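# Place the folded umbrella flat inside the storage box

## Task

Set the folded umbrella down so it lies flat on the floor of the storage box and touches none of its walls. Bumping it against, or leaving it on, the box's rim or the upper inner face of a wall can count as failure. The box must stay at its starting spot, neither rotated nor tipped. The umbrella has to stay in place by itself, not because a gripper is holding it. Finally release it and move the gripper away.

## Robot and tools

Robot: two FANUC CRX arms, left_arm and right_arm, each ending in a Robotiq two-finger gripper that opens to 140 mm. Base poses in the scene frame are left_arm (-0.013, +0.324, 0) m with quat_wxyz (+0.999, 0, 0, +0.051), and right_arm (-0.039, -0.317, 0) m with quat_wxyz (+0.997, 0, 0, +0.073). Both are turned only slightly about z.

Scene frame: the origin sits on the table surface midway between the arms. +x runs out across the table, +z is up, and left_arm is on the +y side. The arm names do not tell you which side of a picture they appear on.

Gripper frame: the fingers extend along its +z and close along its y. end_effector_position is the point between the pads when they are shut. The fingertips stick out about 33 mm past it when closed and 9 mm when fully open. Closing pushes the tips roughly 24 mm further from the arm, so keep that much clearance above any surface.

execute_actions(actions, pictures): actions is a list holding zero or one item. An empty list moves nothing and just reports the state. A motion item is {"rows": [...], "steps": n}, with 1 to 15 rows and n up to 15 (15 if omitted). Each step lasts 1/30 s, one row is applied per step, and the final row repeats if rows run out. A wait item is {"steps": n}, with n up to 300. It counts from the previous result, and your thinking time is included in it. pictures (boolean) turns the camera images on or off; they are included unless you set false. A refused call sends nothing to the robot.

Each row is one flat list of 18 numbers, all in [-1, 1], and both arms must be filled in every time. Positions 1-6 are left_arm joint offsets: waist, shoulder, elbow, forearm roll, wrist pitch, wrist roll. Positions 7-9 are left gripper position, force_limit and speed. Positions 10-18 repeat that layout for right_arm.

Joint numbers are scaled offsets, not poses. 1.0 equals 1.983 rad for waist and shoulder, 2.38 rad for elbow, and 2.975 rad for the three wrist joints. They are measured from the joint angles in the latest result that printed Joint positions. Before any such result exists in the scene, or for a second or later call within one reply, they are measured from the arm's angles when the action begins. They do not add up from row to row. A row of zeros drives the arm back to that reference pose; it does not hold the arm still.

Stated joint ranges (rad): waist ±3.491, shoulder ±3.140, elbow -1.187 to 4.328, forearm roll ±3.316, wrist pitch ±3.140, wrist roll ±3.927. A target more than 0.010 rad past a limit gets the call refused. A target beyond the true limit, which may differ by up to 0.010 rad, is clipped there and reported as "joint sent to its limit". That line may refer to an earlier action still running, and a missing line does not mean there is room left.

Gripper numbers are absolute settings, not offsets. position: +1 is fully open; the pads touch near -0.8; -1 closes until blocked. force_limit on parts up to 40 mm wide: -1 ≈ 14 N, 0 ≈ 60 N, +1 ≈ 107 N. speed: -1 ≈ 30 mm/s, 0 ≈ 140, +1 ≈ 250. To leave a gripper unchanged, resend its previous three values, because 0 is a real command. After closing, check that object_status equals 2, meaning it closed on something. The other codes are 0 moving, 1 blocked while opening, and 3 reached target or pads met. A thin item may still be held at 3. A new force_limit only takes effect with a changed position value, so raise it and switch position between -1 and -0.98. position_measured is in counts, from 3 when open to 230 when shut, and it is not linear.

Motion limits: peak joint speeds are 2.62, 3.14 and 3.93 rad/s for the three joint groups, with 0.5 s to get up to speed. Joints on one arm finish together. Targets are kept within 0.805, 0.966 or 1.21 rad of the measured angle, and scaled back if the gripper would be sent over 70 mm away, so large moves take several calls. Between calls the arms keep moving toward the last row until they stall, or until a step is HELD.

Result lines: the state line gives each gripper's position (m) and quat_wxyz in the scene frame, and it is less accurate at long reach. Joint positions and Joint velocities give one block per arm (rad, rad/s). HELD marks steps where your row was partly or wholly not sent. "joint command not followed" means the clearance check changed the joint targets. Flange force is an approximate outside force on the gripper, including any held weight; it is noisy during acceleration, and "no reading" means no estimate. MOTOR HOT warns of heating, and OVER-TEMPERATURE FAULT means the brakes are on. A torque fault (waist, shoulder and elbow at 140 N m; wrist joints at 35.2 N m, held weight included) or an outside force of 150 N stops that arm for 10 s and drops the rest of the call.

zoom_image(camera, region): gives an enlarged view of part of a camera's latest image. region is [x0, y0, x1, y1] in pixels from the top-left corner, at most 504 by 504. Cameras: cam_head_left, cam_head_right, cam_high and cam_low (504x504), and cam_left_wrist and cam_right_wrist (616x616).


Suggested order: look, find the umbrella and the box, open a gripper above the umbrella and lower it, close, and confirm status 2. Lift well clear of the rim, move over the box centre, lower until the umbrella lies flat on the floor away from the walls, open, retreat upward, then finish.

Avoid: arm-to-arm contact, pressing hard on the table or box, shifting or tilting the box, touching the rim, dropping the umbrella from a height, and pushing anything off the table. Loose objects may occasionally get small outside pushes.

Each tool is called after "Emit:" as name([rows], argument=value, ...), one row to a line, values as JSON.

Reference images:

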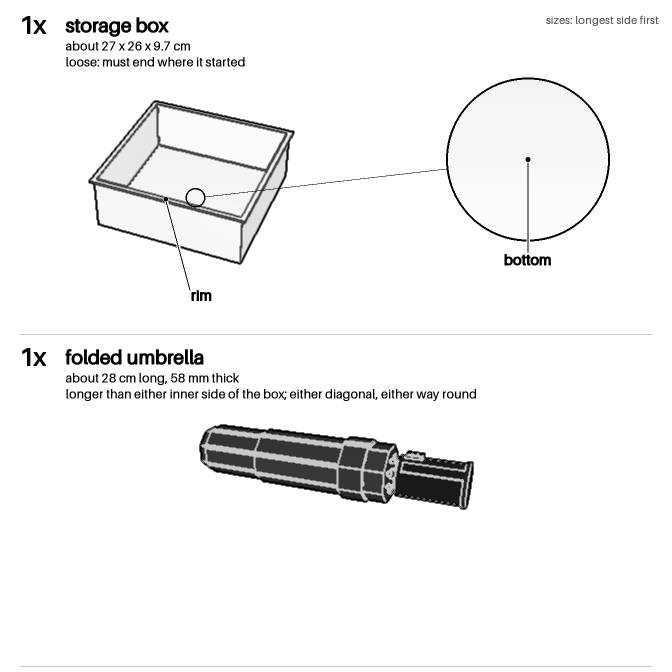

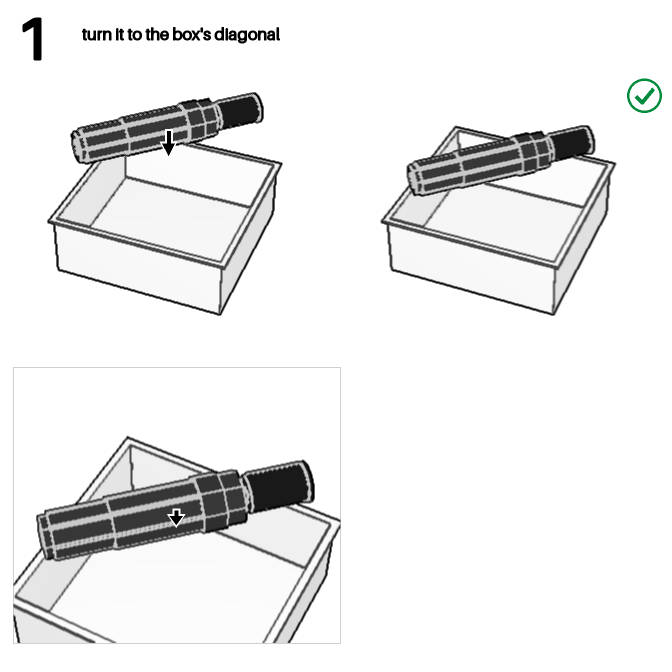

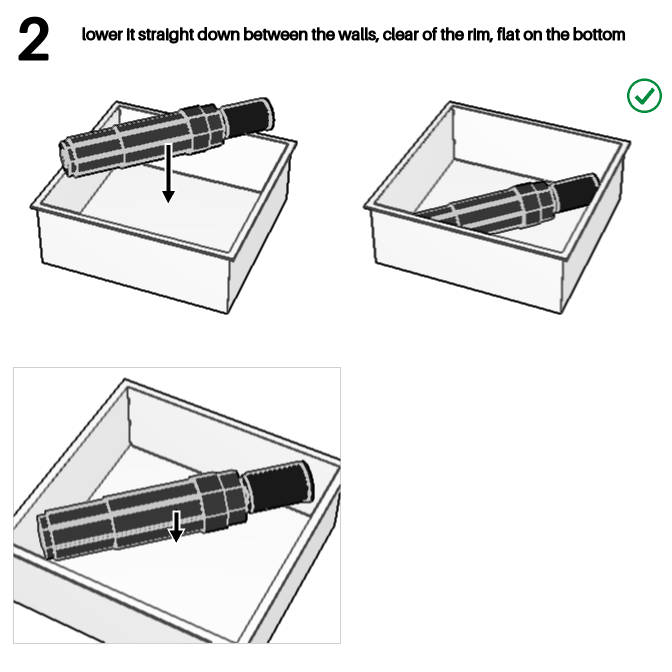

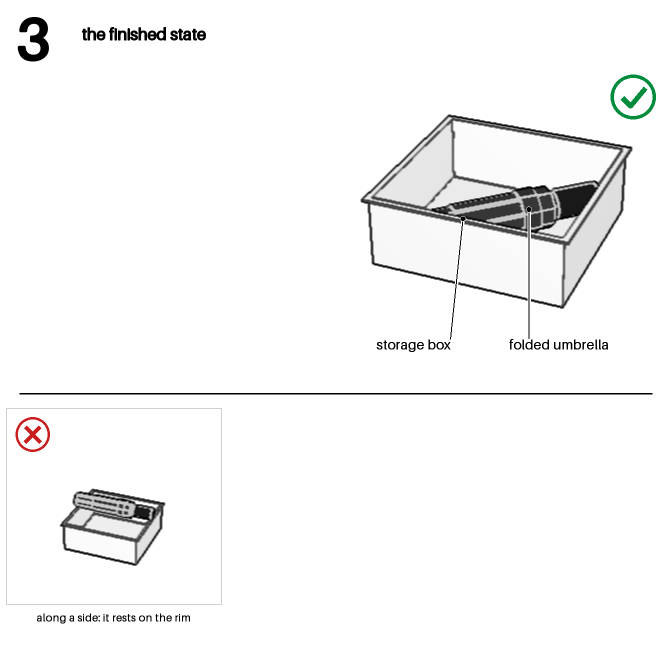

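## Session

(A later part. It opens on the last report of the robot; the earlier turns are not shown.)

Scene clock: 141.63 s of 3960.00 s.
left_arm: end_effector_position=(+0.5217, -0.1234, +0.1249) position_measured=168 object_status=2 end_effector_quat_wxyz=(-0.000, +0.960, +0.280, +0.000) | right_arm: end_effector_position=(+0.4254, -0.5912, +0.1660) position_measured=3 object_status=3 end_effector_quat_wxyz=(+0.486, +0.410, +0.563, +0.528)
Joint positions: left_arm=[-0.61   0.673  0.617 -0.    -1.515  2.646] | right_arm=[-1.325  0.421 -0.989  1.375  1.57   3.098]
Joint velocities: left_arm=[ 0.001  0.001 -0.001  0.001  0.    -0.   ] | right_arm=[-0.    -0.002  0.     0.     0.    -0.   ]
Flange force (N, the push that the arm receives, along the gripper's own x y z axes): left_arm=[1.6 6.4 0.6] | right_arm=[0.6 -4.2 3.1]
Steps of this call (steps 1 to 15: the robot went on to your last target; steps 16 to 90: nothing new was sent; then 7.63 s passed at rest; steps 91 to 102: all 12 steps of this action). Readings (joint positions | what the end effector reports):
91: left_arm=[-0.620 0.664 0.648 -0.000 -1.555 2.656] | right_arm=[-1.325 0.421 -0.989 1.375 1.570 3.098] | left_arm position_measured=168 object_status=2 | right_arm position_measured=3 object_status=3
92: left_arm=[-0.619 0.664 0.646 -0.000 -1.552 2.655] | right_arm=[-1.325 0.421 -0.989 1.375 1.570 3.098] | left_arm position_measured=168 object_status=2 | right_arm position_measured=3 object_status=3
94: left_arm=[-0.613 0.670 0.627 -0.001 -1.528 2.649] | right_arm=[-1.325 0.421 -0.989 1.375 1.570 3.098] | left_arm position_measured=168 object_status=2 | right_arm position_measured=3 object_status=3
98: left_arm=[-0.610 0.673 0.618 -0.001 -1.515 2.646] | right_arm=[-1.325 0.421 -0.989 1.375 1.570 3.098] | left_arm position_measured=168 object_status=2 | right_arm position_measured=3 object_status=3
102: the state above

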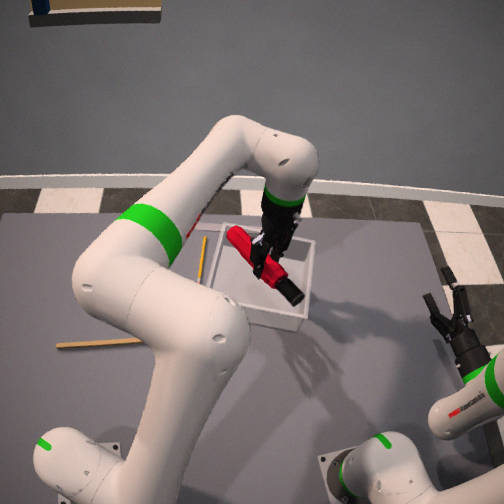

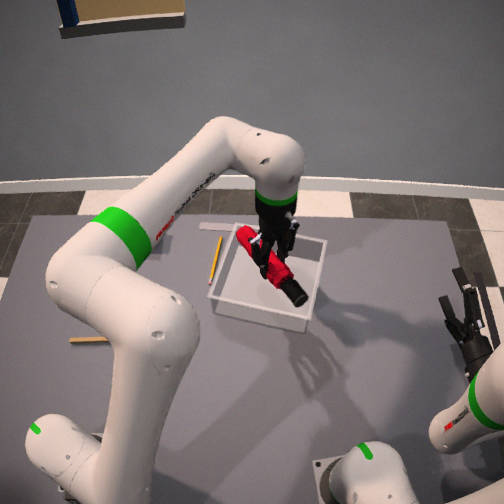

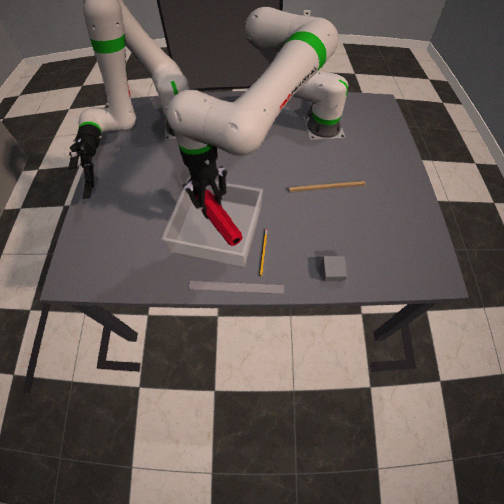

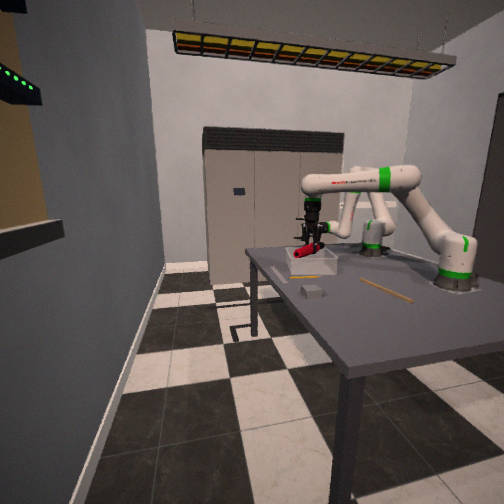

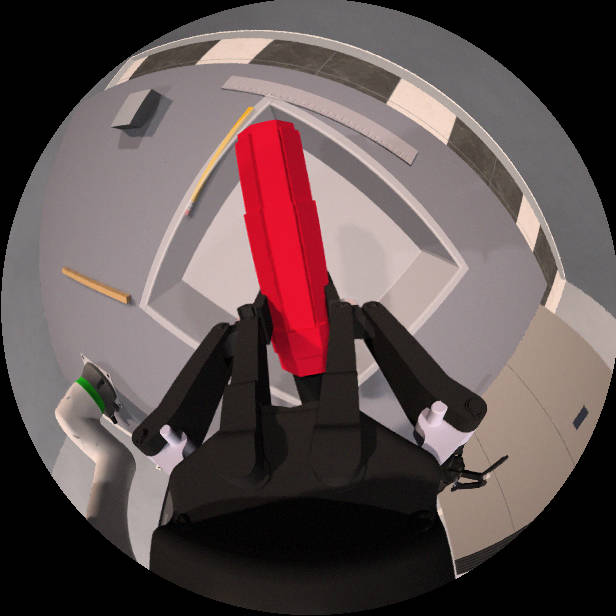

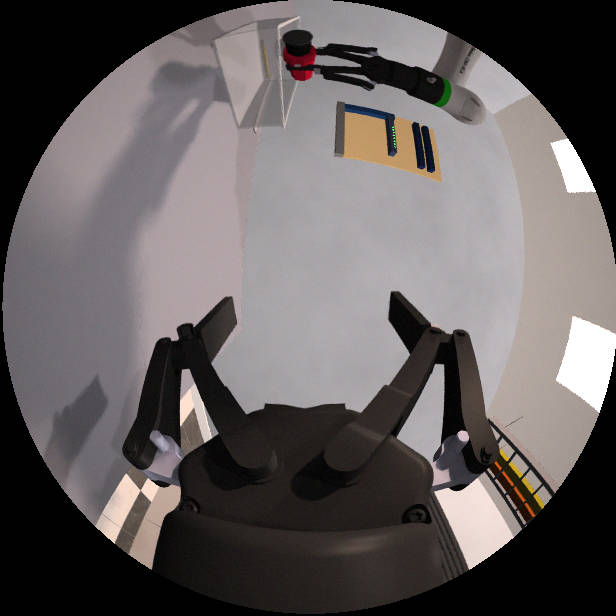

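Emit:
execute_actions([
  {"rows":[[0,0.0014,-0.0109,0,0.0096,-0.0067,-1,0,-0.3,0,0,0,0,0,0,1,0,0]],"steps":12},
])

Emit:
zoom_image(camera="cam_high", region=[190, 180, 290, 280])

Emit:
zoom_image(camera="cam_head_right", region=[210, 200, 330, 320])

Emit:
zoom_image(camera="cam_left_wrist", region=[170, 60, 370, 260])

Scene clock: 156.60 s of 3960.00 s.
left_arm: end_effector_position=(+0.5217, -0.1234, +0.1119) position_measured=168 object_status=2 end_effector_quat_wxyz=(-0.000, +0.963, +0.270, +0.000) | right_arm: end_effector_position=(+0.4254, -0.5912, +0.1660) position_measured=3 object_status=3 end_effector_quat_wxyz=(+0.486, +0.410, +0.563, +0.528)
Joint positions: left_arm=[-0.61   0.676  0.591 -0.    -1.486  2.626] | right_arm=[-1.325  0.421 -0.989  1.375  1.57   3.098]
Joint velocities: left_arm=[-0.    -0.    -0.    -0.001  0.    -0.001] | right_arm=[ 0.    -0.001  0.    -0.     0.001 -0.001]
Flange force (N, the push that the arm receives, along the gripper's own x y z axes): left_arm=[1.0 3.0 0.8] | right_arm=[0.6 -5.1 3.2]
Steps of this call (steps 1 to 15: the robot went on to your last target; steps 16 to 90: nothing new was sent; then 11.57 s passed at rest; steps 91 to 102: all 12 steps of this action). Readings (joint positions | what the end effector reports):
91: left_arm=[-0.610 0.673 0.617 -0.000 -1.515 2.646] | right_arm=[-1.325 0.421 -0.989 1.375 1.570 3.098] | left_arm position_measured=168 object_status=2 | right_arm position_measured=3 object_status=3
92: left_arm=[-0.610 0.673 0.615 -0.000 -1.511 2.644] | right_arm=[-1.325 0.421 -0.989 1.375 1.570 3.098] | left_arm position_measured=168 object_status=2 | right_arm position_measured=3 object_status=3
94: left_arm=[-0.610 0.676 0.598 -0.000 -1.494 2.632] | right_arm=[-1.325 0.421 -0.989 1.375 1.570 3.098] | left_arm position_measured=168 object_status=2 | right_arm position_measured=3 object_status=3
98: left_arm=[-0.610 0.676 0.592 -0.000 -1.486 2.627] | right_arm=[-1.325 0.421 -0.989 1.375 1.570 3.098] | left_arm position_measured=168 object_status=2 | right_arm position_measured=3 object_status=3
102: the state above

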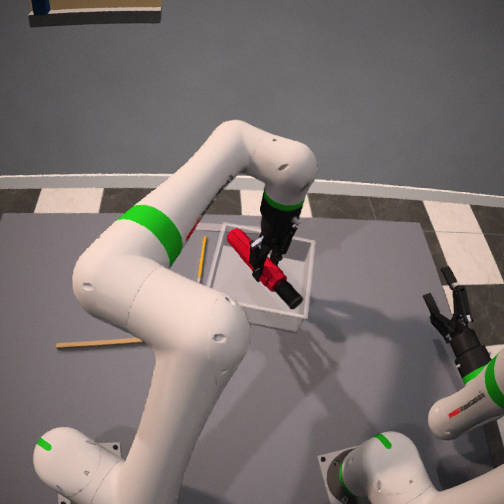

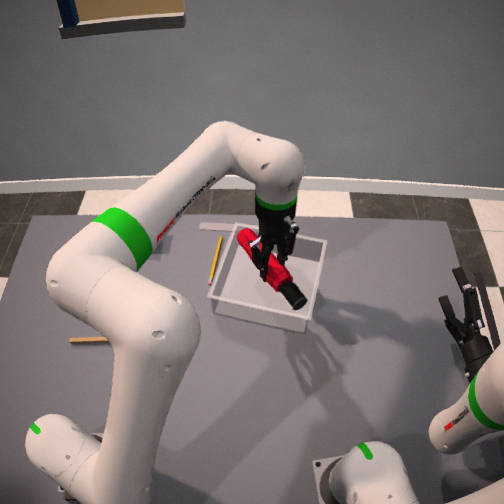

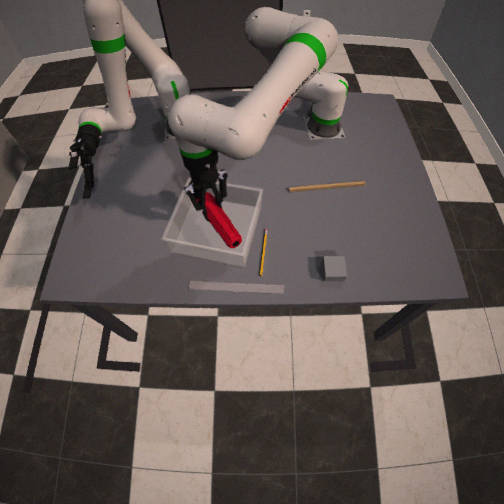

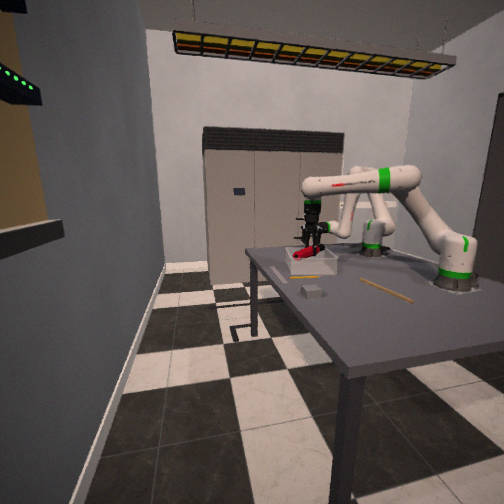

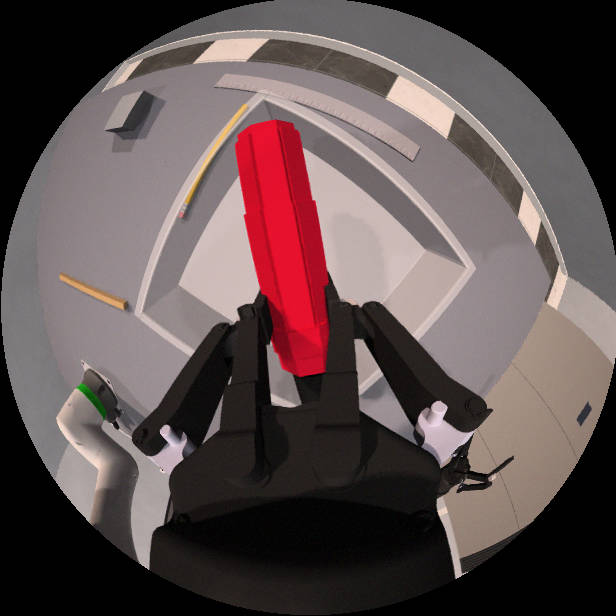

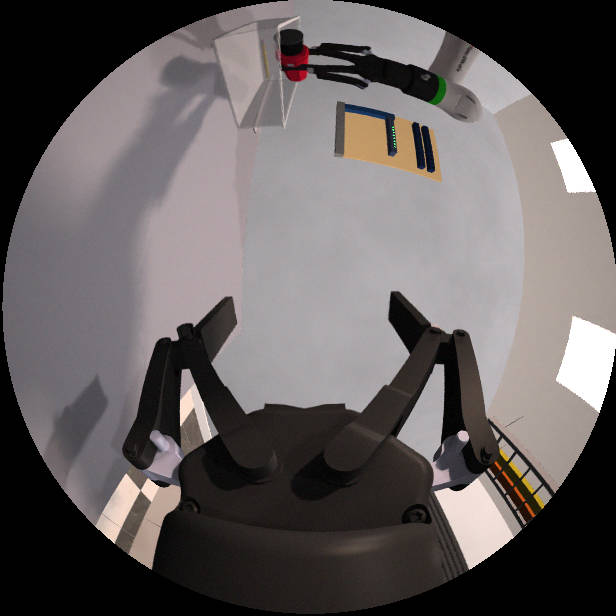

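Region (190, 180, 290, 280) of cam_high's 504x504 image, scaled by 5.040, with more detail than that image has.

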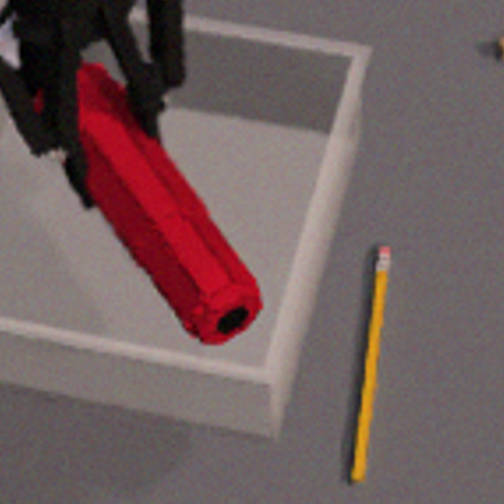

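Region (210, 200, 330, 320) of cam_head_right's 504x504 image, scaled by 4.200, with more detail than that image has.

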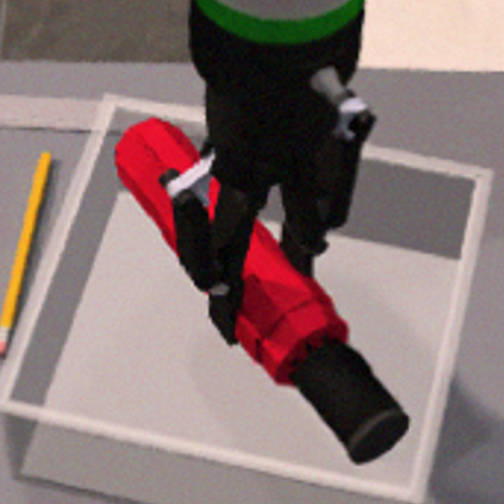

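Region (170, 60, 370, 260) of cam_left_wrist's 616x616 image, scaled by 2.520, with more detail than that image has.

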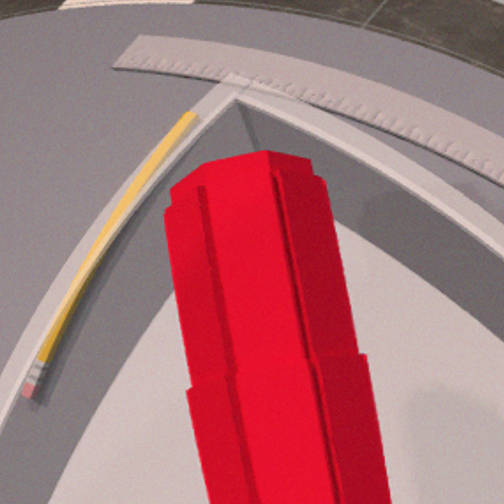

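Emit:
execute_actions([
  {"rows":[[-0.0036,-0.0021,-0.0029,0,0.0009,0.0024,-1,0,-0.3,0,0,0,0,0,0,1,0,0]],"steps":10},
], pictures=false)

Emit:
execute_actions([
  {"rows":[[0,0.0035,-0.0169,0,0.0159,0,-1,0,-0.3,0,0,0,0,0,0,1,0,0]],"steps":12},
], pictures=true)

Emit:
zoom_image(camera="cam_high", region=[190, 180, 290, 280])

Emit:
zoom_image(camera="cam_head_right", region=[210, 200, 330, 320])

Emit:
zoom_image(camera="cam_left_wrist", region=[170, 60, 370, 260])

Scene clock: 178.27 s of 3960.00 s.
left_arm: end_effector_position=(+0.5173, -0.1264, +0.1117) position_measured=168 object_status=2 end_effector_quat_wxyz=(-0.000, +0.963, +0.270, +0.000) | right_arm: end_effector_position=(+0.4254, -0.5912, +0.1660) position_measured=3 object_status=3 end_effector_quat_wxyz=(+0.486, +0.410, +0.563, +0.528)
Joint positions: left_arm=[-0.617  0.672  0.585 -0.001 -1.483  2.633] | right_arm=[-1.325  0.421 -0.989  1.375  1.57   3.098]
Joint velocities: left_arm=[-0.001 -0.001 -0.    -0.001 -0.     0.001] | right_arm=[-0.    -0.001 -0.     0.001  0.    -0.   ]
Flange force (N, the push that the arm receives, along the gripper's own x y z axes): left_arm=[0.9 2.3 1.5] | right_arm=[1.7 -4.1 2.7]
Steps of this call (steps 1 to 15: the robot went on to your last target; steps 16 to 90: nothing new was sent; then 18.33 s passed at rest; steps 91 to 100: all 10 steps of this action). Readings (joint positions | what the end effector reports):
91: left_arm=[-0.610 0.676 0.591 -0.000 -1.486 2.626] | right_arm=[-1.325 0.421 -0.989 1.375 1.570 3.098] | left_arm position_measured=168 object_status=2 | right_arm position_measured=3 object_status=3
92: left_arm=[-0.612 0.675 0.590 -0.000 -1.485 2.627] | right_arm=[-1.325 0.421 -0.989 1.375 1.570 3.098] | left_arm position_measured=168 object_status=2 | right_arm position_measured=3 object_status=3
94: left_arm=[-0.616 0.673 0.586 -0.001 -1.484 2.632] | right_arm=[-1.325 0.421 -0.989 1.375 1.570 3.098] | left_arm position_measured=168 object_status=2 | right_arm position_measured=3 object_status=3
98: left_arm=[-0.617 0.672 0.585 -0.001 -1.483 2.633] | right_arm=[-1.325 0.421 -0.989 1.375 1.570 3.098] | left_arm position_measured=168 object_status=2 | right_arm position_measured=3 object_status=3
100: the state above

Scene clock: 178.67 s of 3960.00 s.
left_arm: end_effector_position=(+0.5173, -0.1265, +0.0898) position_measured=168 object_status=2 end_effector_quat_wxyz=(-0.000, +0.963, +0.270, +0.000) | right_arm: end_effector_position=(+0.4254, -0.5912, +0.1660) position_measured=3 object_status=3 end_effector_quat_wxyz=(+0.486, +0.410, +0.563, +0.528)
Joint positions: left_arm=[-0.617  0.679  0.544 -0.    -1.436  2.633] | right_arm=[-1.325  0.421 -0.989  1.375  1.57   3.098]
Joint velocities: left_arm=[-0.    -0.    -0.     0.001  0.    -0.   ] | right_arm=[-0.     0.001 -0.     0.    -0.001  0.001]
Flange force (N, the push that the arm receives, along the gripper's own x y z axes): left_arm=[1.5 4.5 2.2] | right_arm=[-0.5 -5.4 1.2]
Steps of this call (steps 1 to 12: all 12 steps of this action). Readings (joint positions | what the end effector reports):
1: left_arm=[-0.617 0.672 0.584 -0.001 -1.483 2.633] | right_arm=[-1.325 0.421 -0.989 1.375 1.570 3.098] | left_arm position_measured=168 object_status=2 | right_arm position_measured=3 object_status=3
2: left_arm=[-0.617 0.672 0.582 -0.000 -1.480 2.633] | right_arm=[-1.325 0.421 -0.989 1.375 1.570 3.098] | left_arm position_measured=168 object_status=2 | right_arm position_measured=3 object_status=3
4: left_arm=[-0.617 0.676 0.560 -0.000 -1.455 2.633] | right_arm=[-1.325 0.421 -0.989 1.375 1.570 3.098] | left_arm position_measured=168 object_status=2 | right_arm position_measured=3 object_status=3
8: left_arm=[-0.617 0.679 0.545 -0.000 -1.436 2.633] | right_arm=[-1.325 0.421 -0.989 1.375 1.570 3.098] | left_arm position_measured=168 object_status=2 | right_arm position_measured=3 object_status=3
12: the state above

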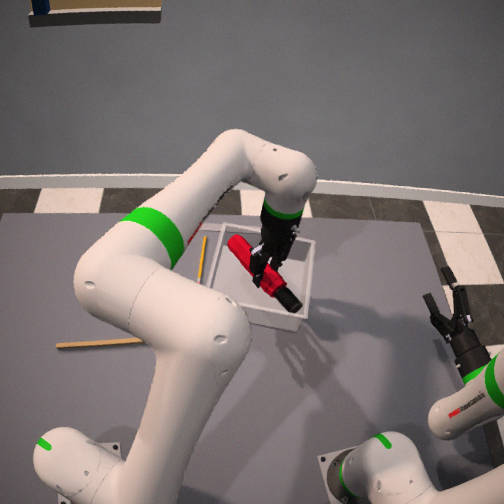

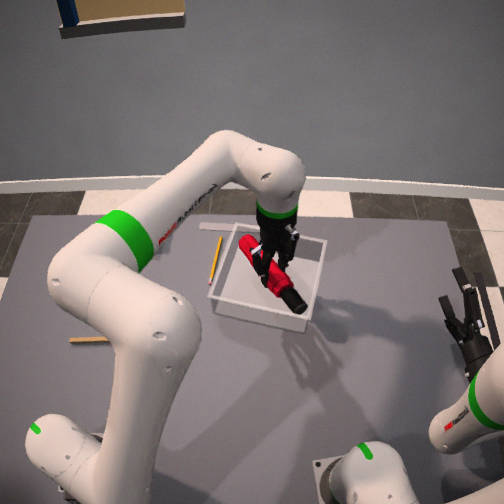

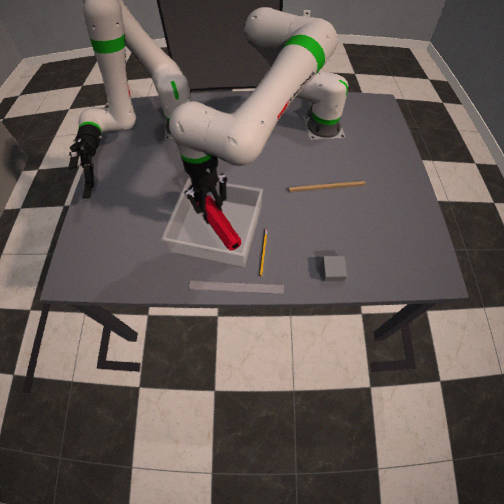

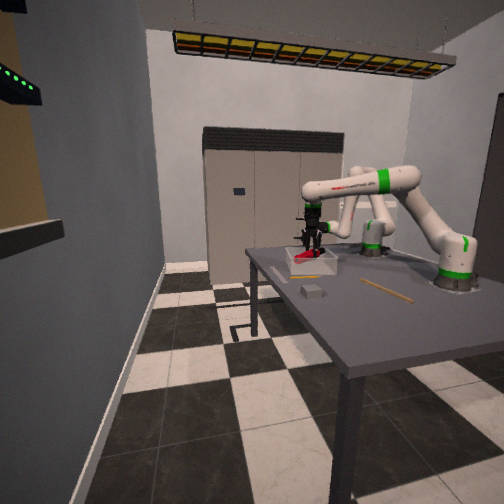

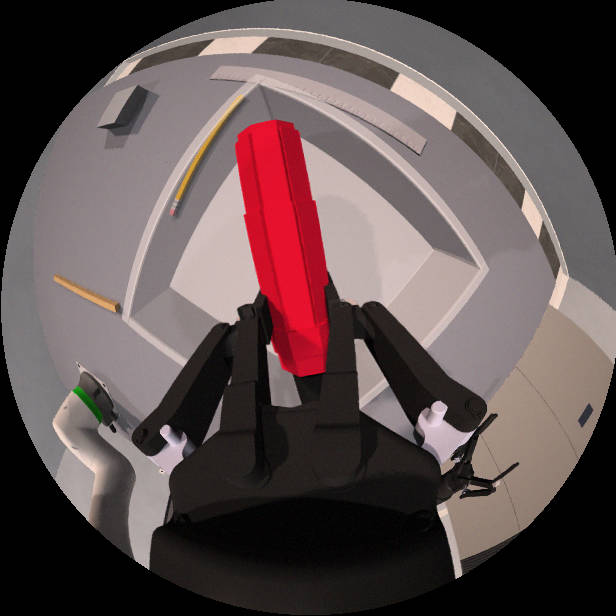

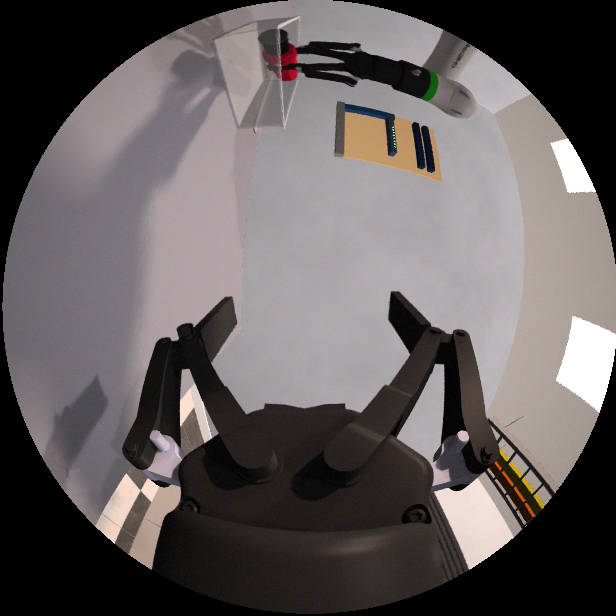

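Region (190, 180, 290, 280) of cam_high's 504x504 image, scaled by 5.040, with more detail than that image has.

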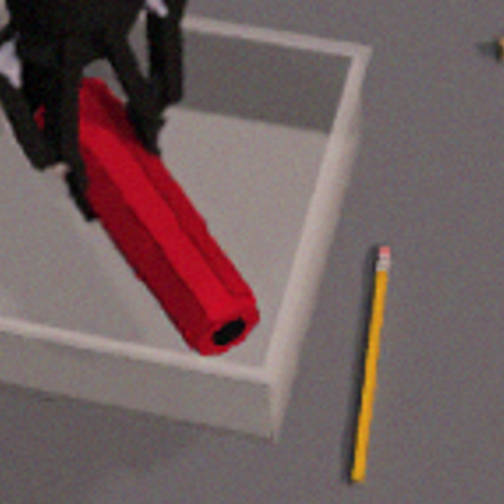

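Region (210, 200, 330, 320) of cam_head_right's 504x504 image, scaled by 4.200, with more detail than that image has.

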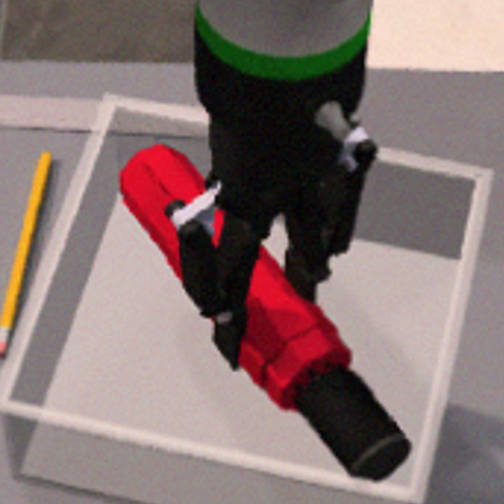

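Region (170, 60, 370, 260) of cam_left_wrist's 616x616 image, scaled by 2.520, with more detail than that image has.

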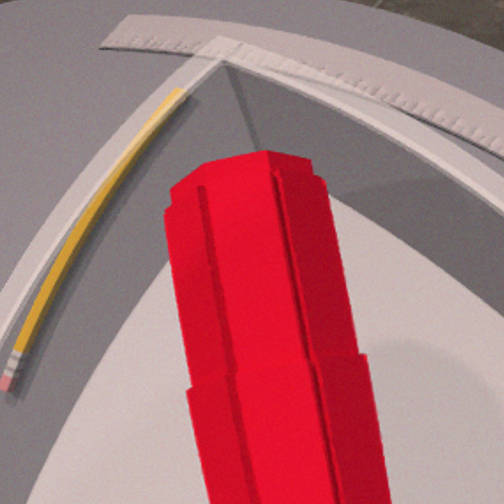

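Emit:
execute_actions([
  {"rows":[[0,0.005,-0.0151,0,0.0154,0,-1,0,-0.3,0,0,0,0,0,0,1,0,0],[0,0.005,-0.0151,0,0.0154,0,-1,0,-0.3,0,0,0,0,0,0,1,0,0],[0,0.005,-0.0151,0,0.0154,0,-1,0,-0.3,0,0,0,0,0,0,1,0,0],[0,0.005,-0.0151,0,0.0154,0,-1,0,-0.3,0,0,0,0,0,0,1,0,0],[0,0.005,-0.0151,0,0.0154,0,-1,0,-0.3,0,0,0,0,0,0,1,0,0],[0,0.0114,-0.0293,0,0.0311,0,-1,0,-0.3,0,0,0,0,0,0,1,0,0]],"steps":15},
])

Emit:
zoom_image(camera="cam_high", region=[160, 160, 290, 290])

Emit:
zoom_image(camera="cam_head_right", region=[210, 210, 330, 330])

Emit:
zoom_image(camera="cam_left_wrist", region=[170, 40, 390, 260])

Scene clock: 187.70 s of 3960.00 s.
left_arm: end_effector_position=(+0.5174, -0.1266, +0.0450) position_measured=168 object_status=2 end_effector_quat_wxyz=(+0.000, +0.963, +0.270, +0.000) | right_arm: end_effector_position=(+0.4254, -0.5912, +0.1660) position_measured=3 object_status=3 end_effector_quat_wxyz=(+0.486, +0.410, +0.563, +0.528)
Joint positions: left_arm=[-0.617  0.701  0.475 -0.    -1.344  2.633] | right_arm=[-1.325  0.421 -0.989  1.375  1.57   3.098]
Joint velocities: left_arm=[ 0.    -0.001 -0.002 -0.     0.002 -0.001] | right_arm=[-0.    -0.     0.    -0.002  0.     0.   ]
Flange force (N, the push that the arm receives, along the gripper's own x y z axes): left_arm=[0.8 5.2 -0.4] | right_arm=[0.9 -4.4 1.1]
Steps of this call (steps 1 to 15: the robot went on to your last target; steps 16 to 90: nothing new was sent; then 5.53 s passed at rest; steps 91 to 105: all 15 steps of this action). Readings (joint positions | what the end effector reports):
91: left_arm=[-0.617 0.679 0.544 -0.001 -1.436 2.633] | right_arm=[-1.325 0.421 -0.989 1.375 1.570 3.098] | left_arm position_measured=168 object_status=2 | right_arm position_measured=3 object_status=3
92: left_arm=[-0.617 0.679 0.542 -0.001 -1.433 2.633] | right_arm=[-1.325 0.421 -0.989 1.375 1.570 3.098] | left_arm position_measured=168 object_status=2 | right_arm position_measured=3 object_status=3
94: left_arm=[-0.617 0.685 0.521 -0.001 -1.407 2.633] | right_arm=[-1.325 0.421 -0.989 1.375 1.570 3.098] | left_arm position_measured=168 object_status=2 | right_arm position_measured=3 object_status=3
98: left_arm=[-0.617 0.692 0.498 -0.000 -1.375 2.633] | right_arm=[-1.325 0.421 -0.989 1.375 1.570 3.098] | left_arm position_measured=168 object_status=2 | right_arm position_measured=3 object_status=3
105: the state above

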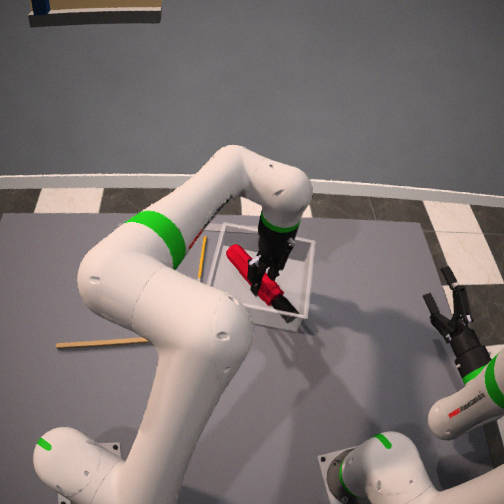

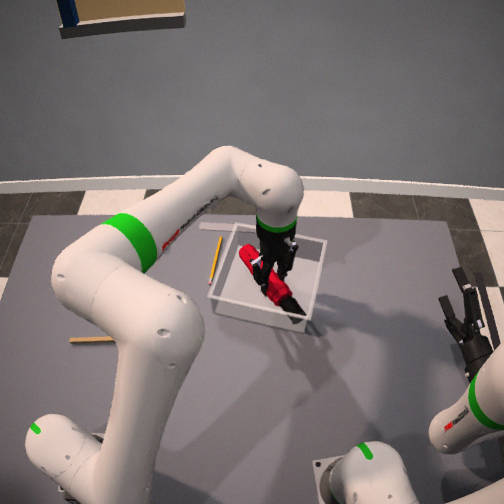

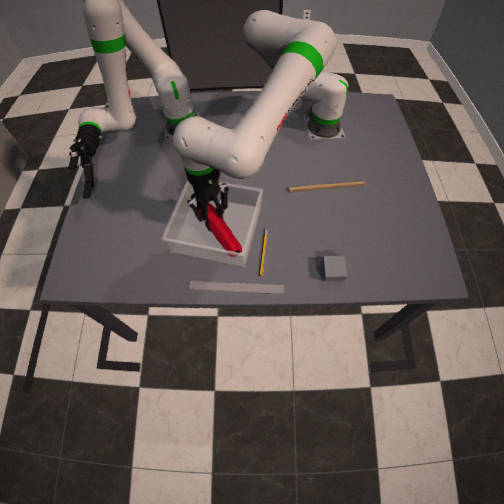

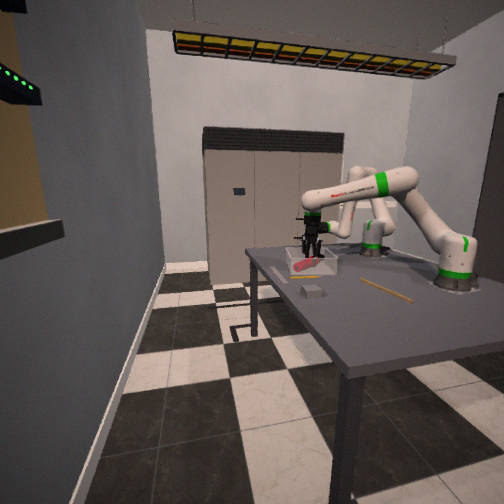

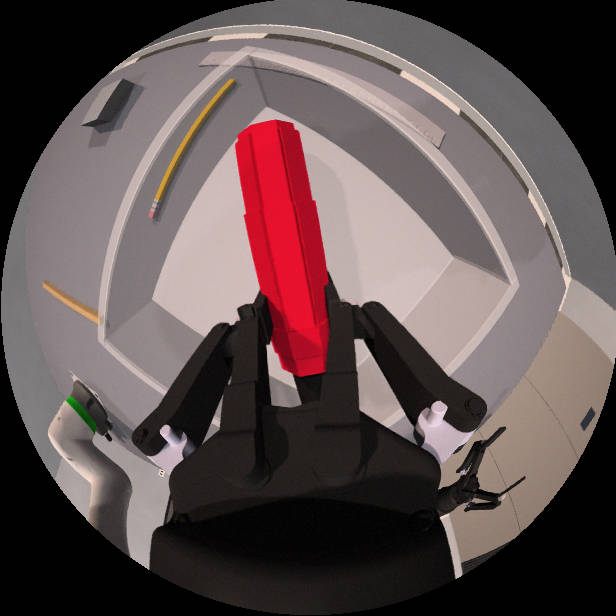

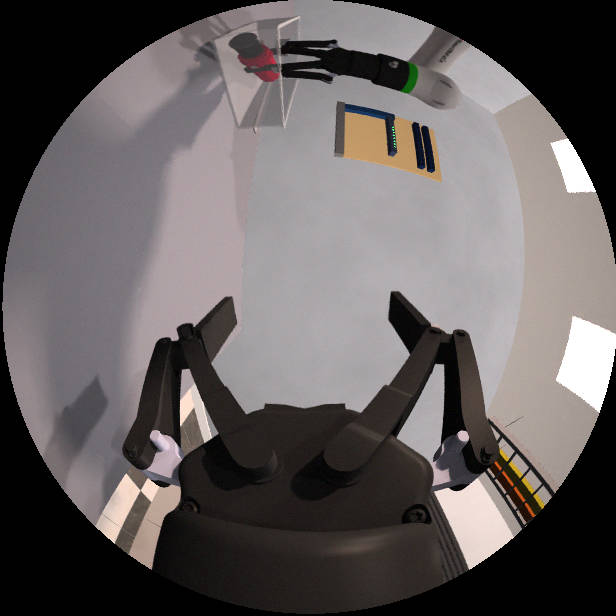

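Region (160, 160, 290, 290) of cam_high's 504x504 image, scaled by 3.877, with more detail than that image has.

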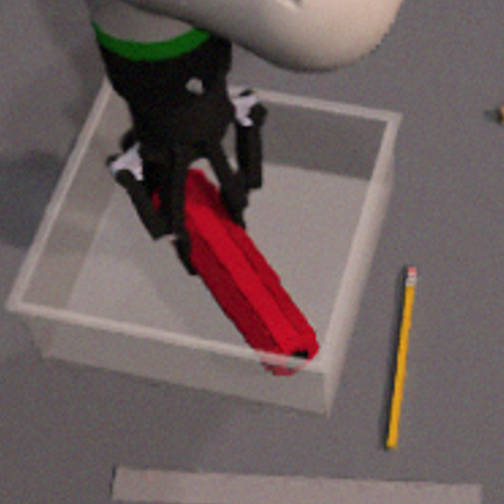

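Region (210, 210, 330, 330) of cam_head_right's 504x504 image, scaled by 4.200, with more detail than that image has.

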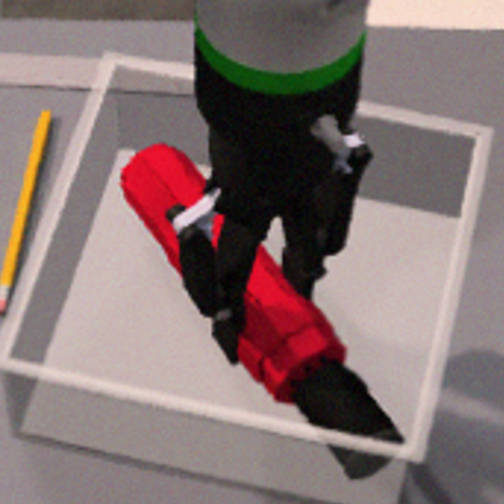

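Region (170, 40, 390, 260) of cam_left_wrist's 616x616 image, scaled by 2.291, with more detail than that image has.

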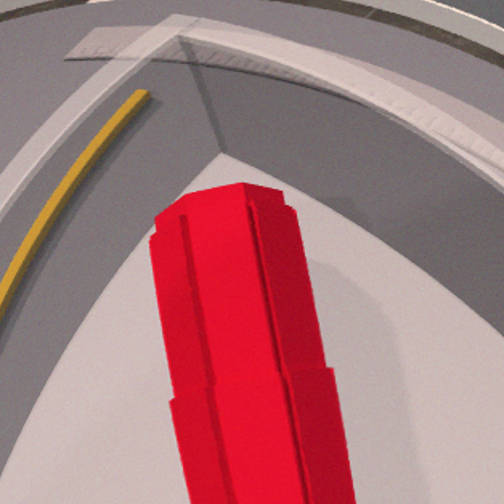

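Emit:
execute_actions([
  {"rows":[[-0.001,0.0053,0.0021,0,0.0018,0.0007,-1,0,-0.3,0,0,0,0,0,0,1,0,0]],"steps":10},
])

Emit:
zoom_image(camera="cam_left_wrist", region=[170, 40, 390, 260])

Emit:
zoom_image(camera="cam_right_wrist", region=[190, 0, 350, 140])

Scene clock: 197.77 s of 3960.00 s.
left_arm: end_effector_position=(+0.5188, -0.1290, +0.0400) position_measured=168 object_status=2 end_effector_quat_wxyz=(+0.000, +0.963, +0.270, +0.000) | right_arm: end_effector_position=(+0.4254, -0.5912, +0.1660) position_measured=3 object_status=3 end_effector_quat_wxyz=(+0.486, +0.410, +0.563, +0.528)
Joint positions: left_arm=[-0.619  0.712  0.48  -0.    -1.338  2.636] | right_arm=[-1.325  0.421 -0.989  1.375  1.57   3.098]
Joint velocities: left_arm=[-0.001  0.001  0.     0.001 -0.     0.001] | right_arm=[ 0.001  0.     0.    -0.     0.001 -0.   ]
Flange force (N, the push that the arm receives, along the gripper's own x y z axes): left_arm=[0.8 -4.0 -24.6] | right_arm=[0.6 -3.7 -0.9]
Steps of this call (steps 1 to 15: the robot went on to your last target; steps 16 to 90: nothing new was sent; then 6.73 s passed at rest; steps 91 to 100: all 10 steps of this action). Readings (joint positions | what the end effector reports):
91: left_arm=[-0.617 0.702 0.475 -0.000 -1.344 2.633] | right_arm=[-1.325 0.421 -0.989 1.375 1.570 3.098] | left_arm position_measured=168 object_status=2 | right_arm position_measured=3 object_status=3
92: left_arm=[-0.617 0.703 0.475 -0.000 -1.342 2.634] | right_arm=[-1.325 0.421 -0.989 1.375 1.570 3.098] | left_arm position_measured=168 object_status=2 | right_arm position_measured=3 object_status=3
94: left_arm=[-0.618 0.710 0.478 -0.000 -1.340 2.635] | right_arm=[-1.325 0.421 -0.989 1.375 1.570 3.098] | left_arm position_measured=168 object_status=2 | right_arm position_measured=3 object_status=3
98: left_arm=[-0.619 0.712 0.480 -0.000 -1.338 2.636] | right_arm=[-1.325 0.421 -0.989 1.375 1.570 3.098] | left_arm position_measured=168 object_status=2 | right_arm position_measured=3 object_status=3
100: the state above

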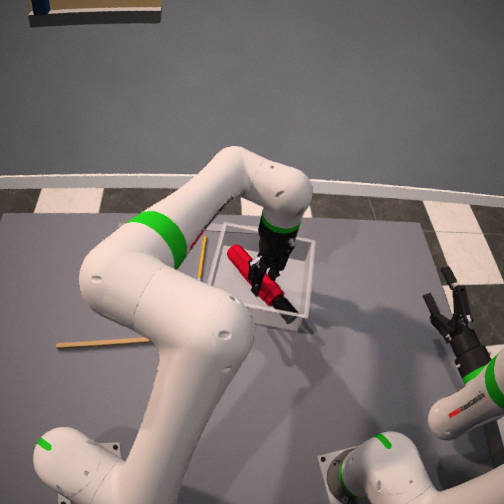

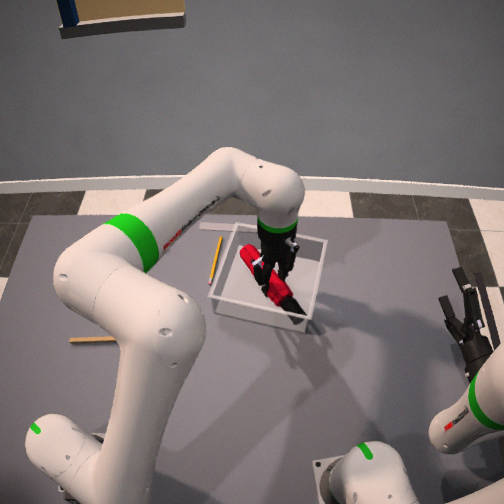

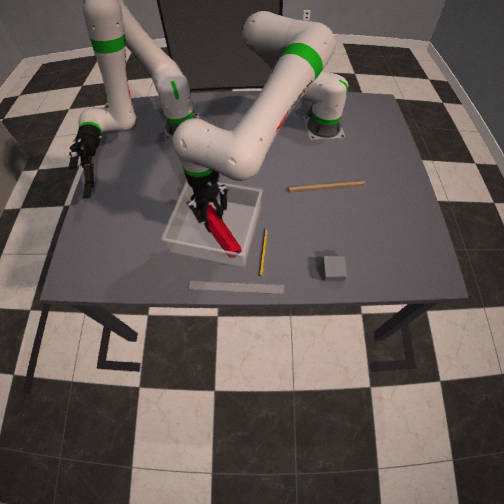

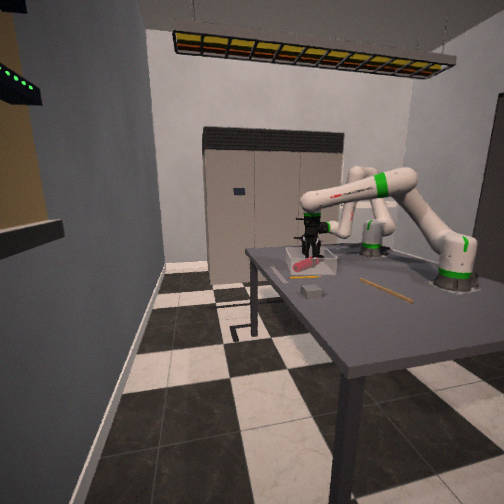

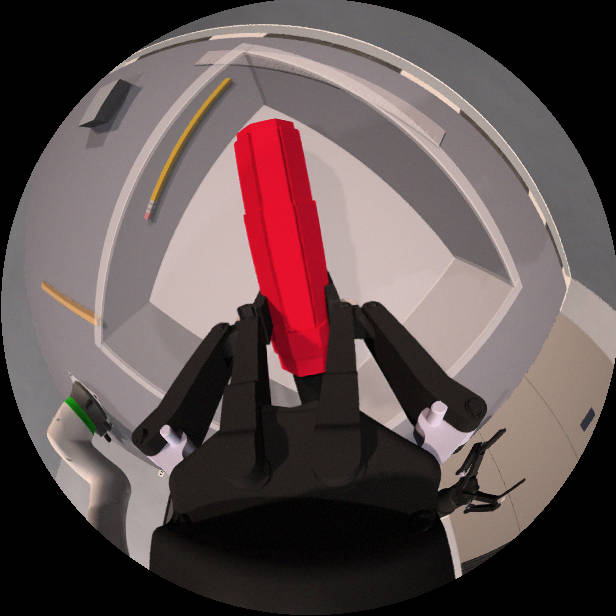

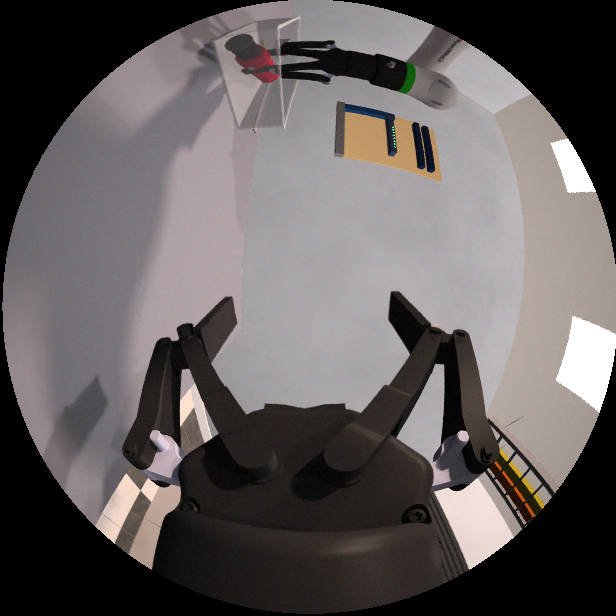

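Region (170, 40, 390, 260) of cam_left_wrist's 616x616 image, scaled by 2.291, with more detail than that image has.

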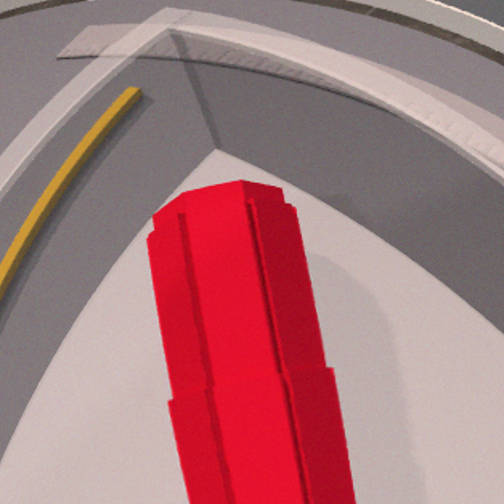

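Region (190, 0, 350, 140) of cam_right_wrist's 616x616 image, scaled by 3.150, with more detail than that image has; it fills the top 441 rows of this view, and the rest is white.

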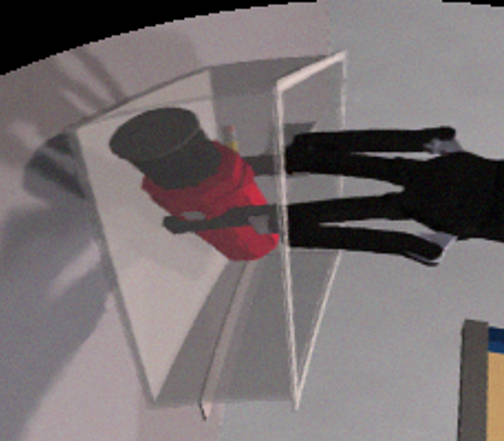

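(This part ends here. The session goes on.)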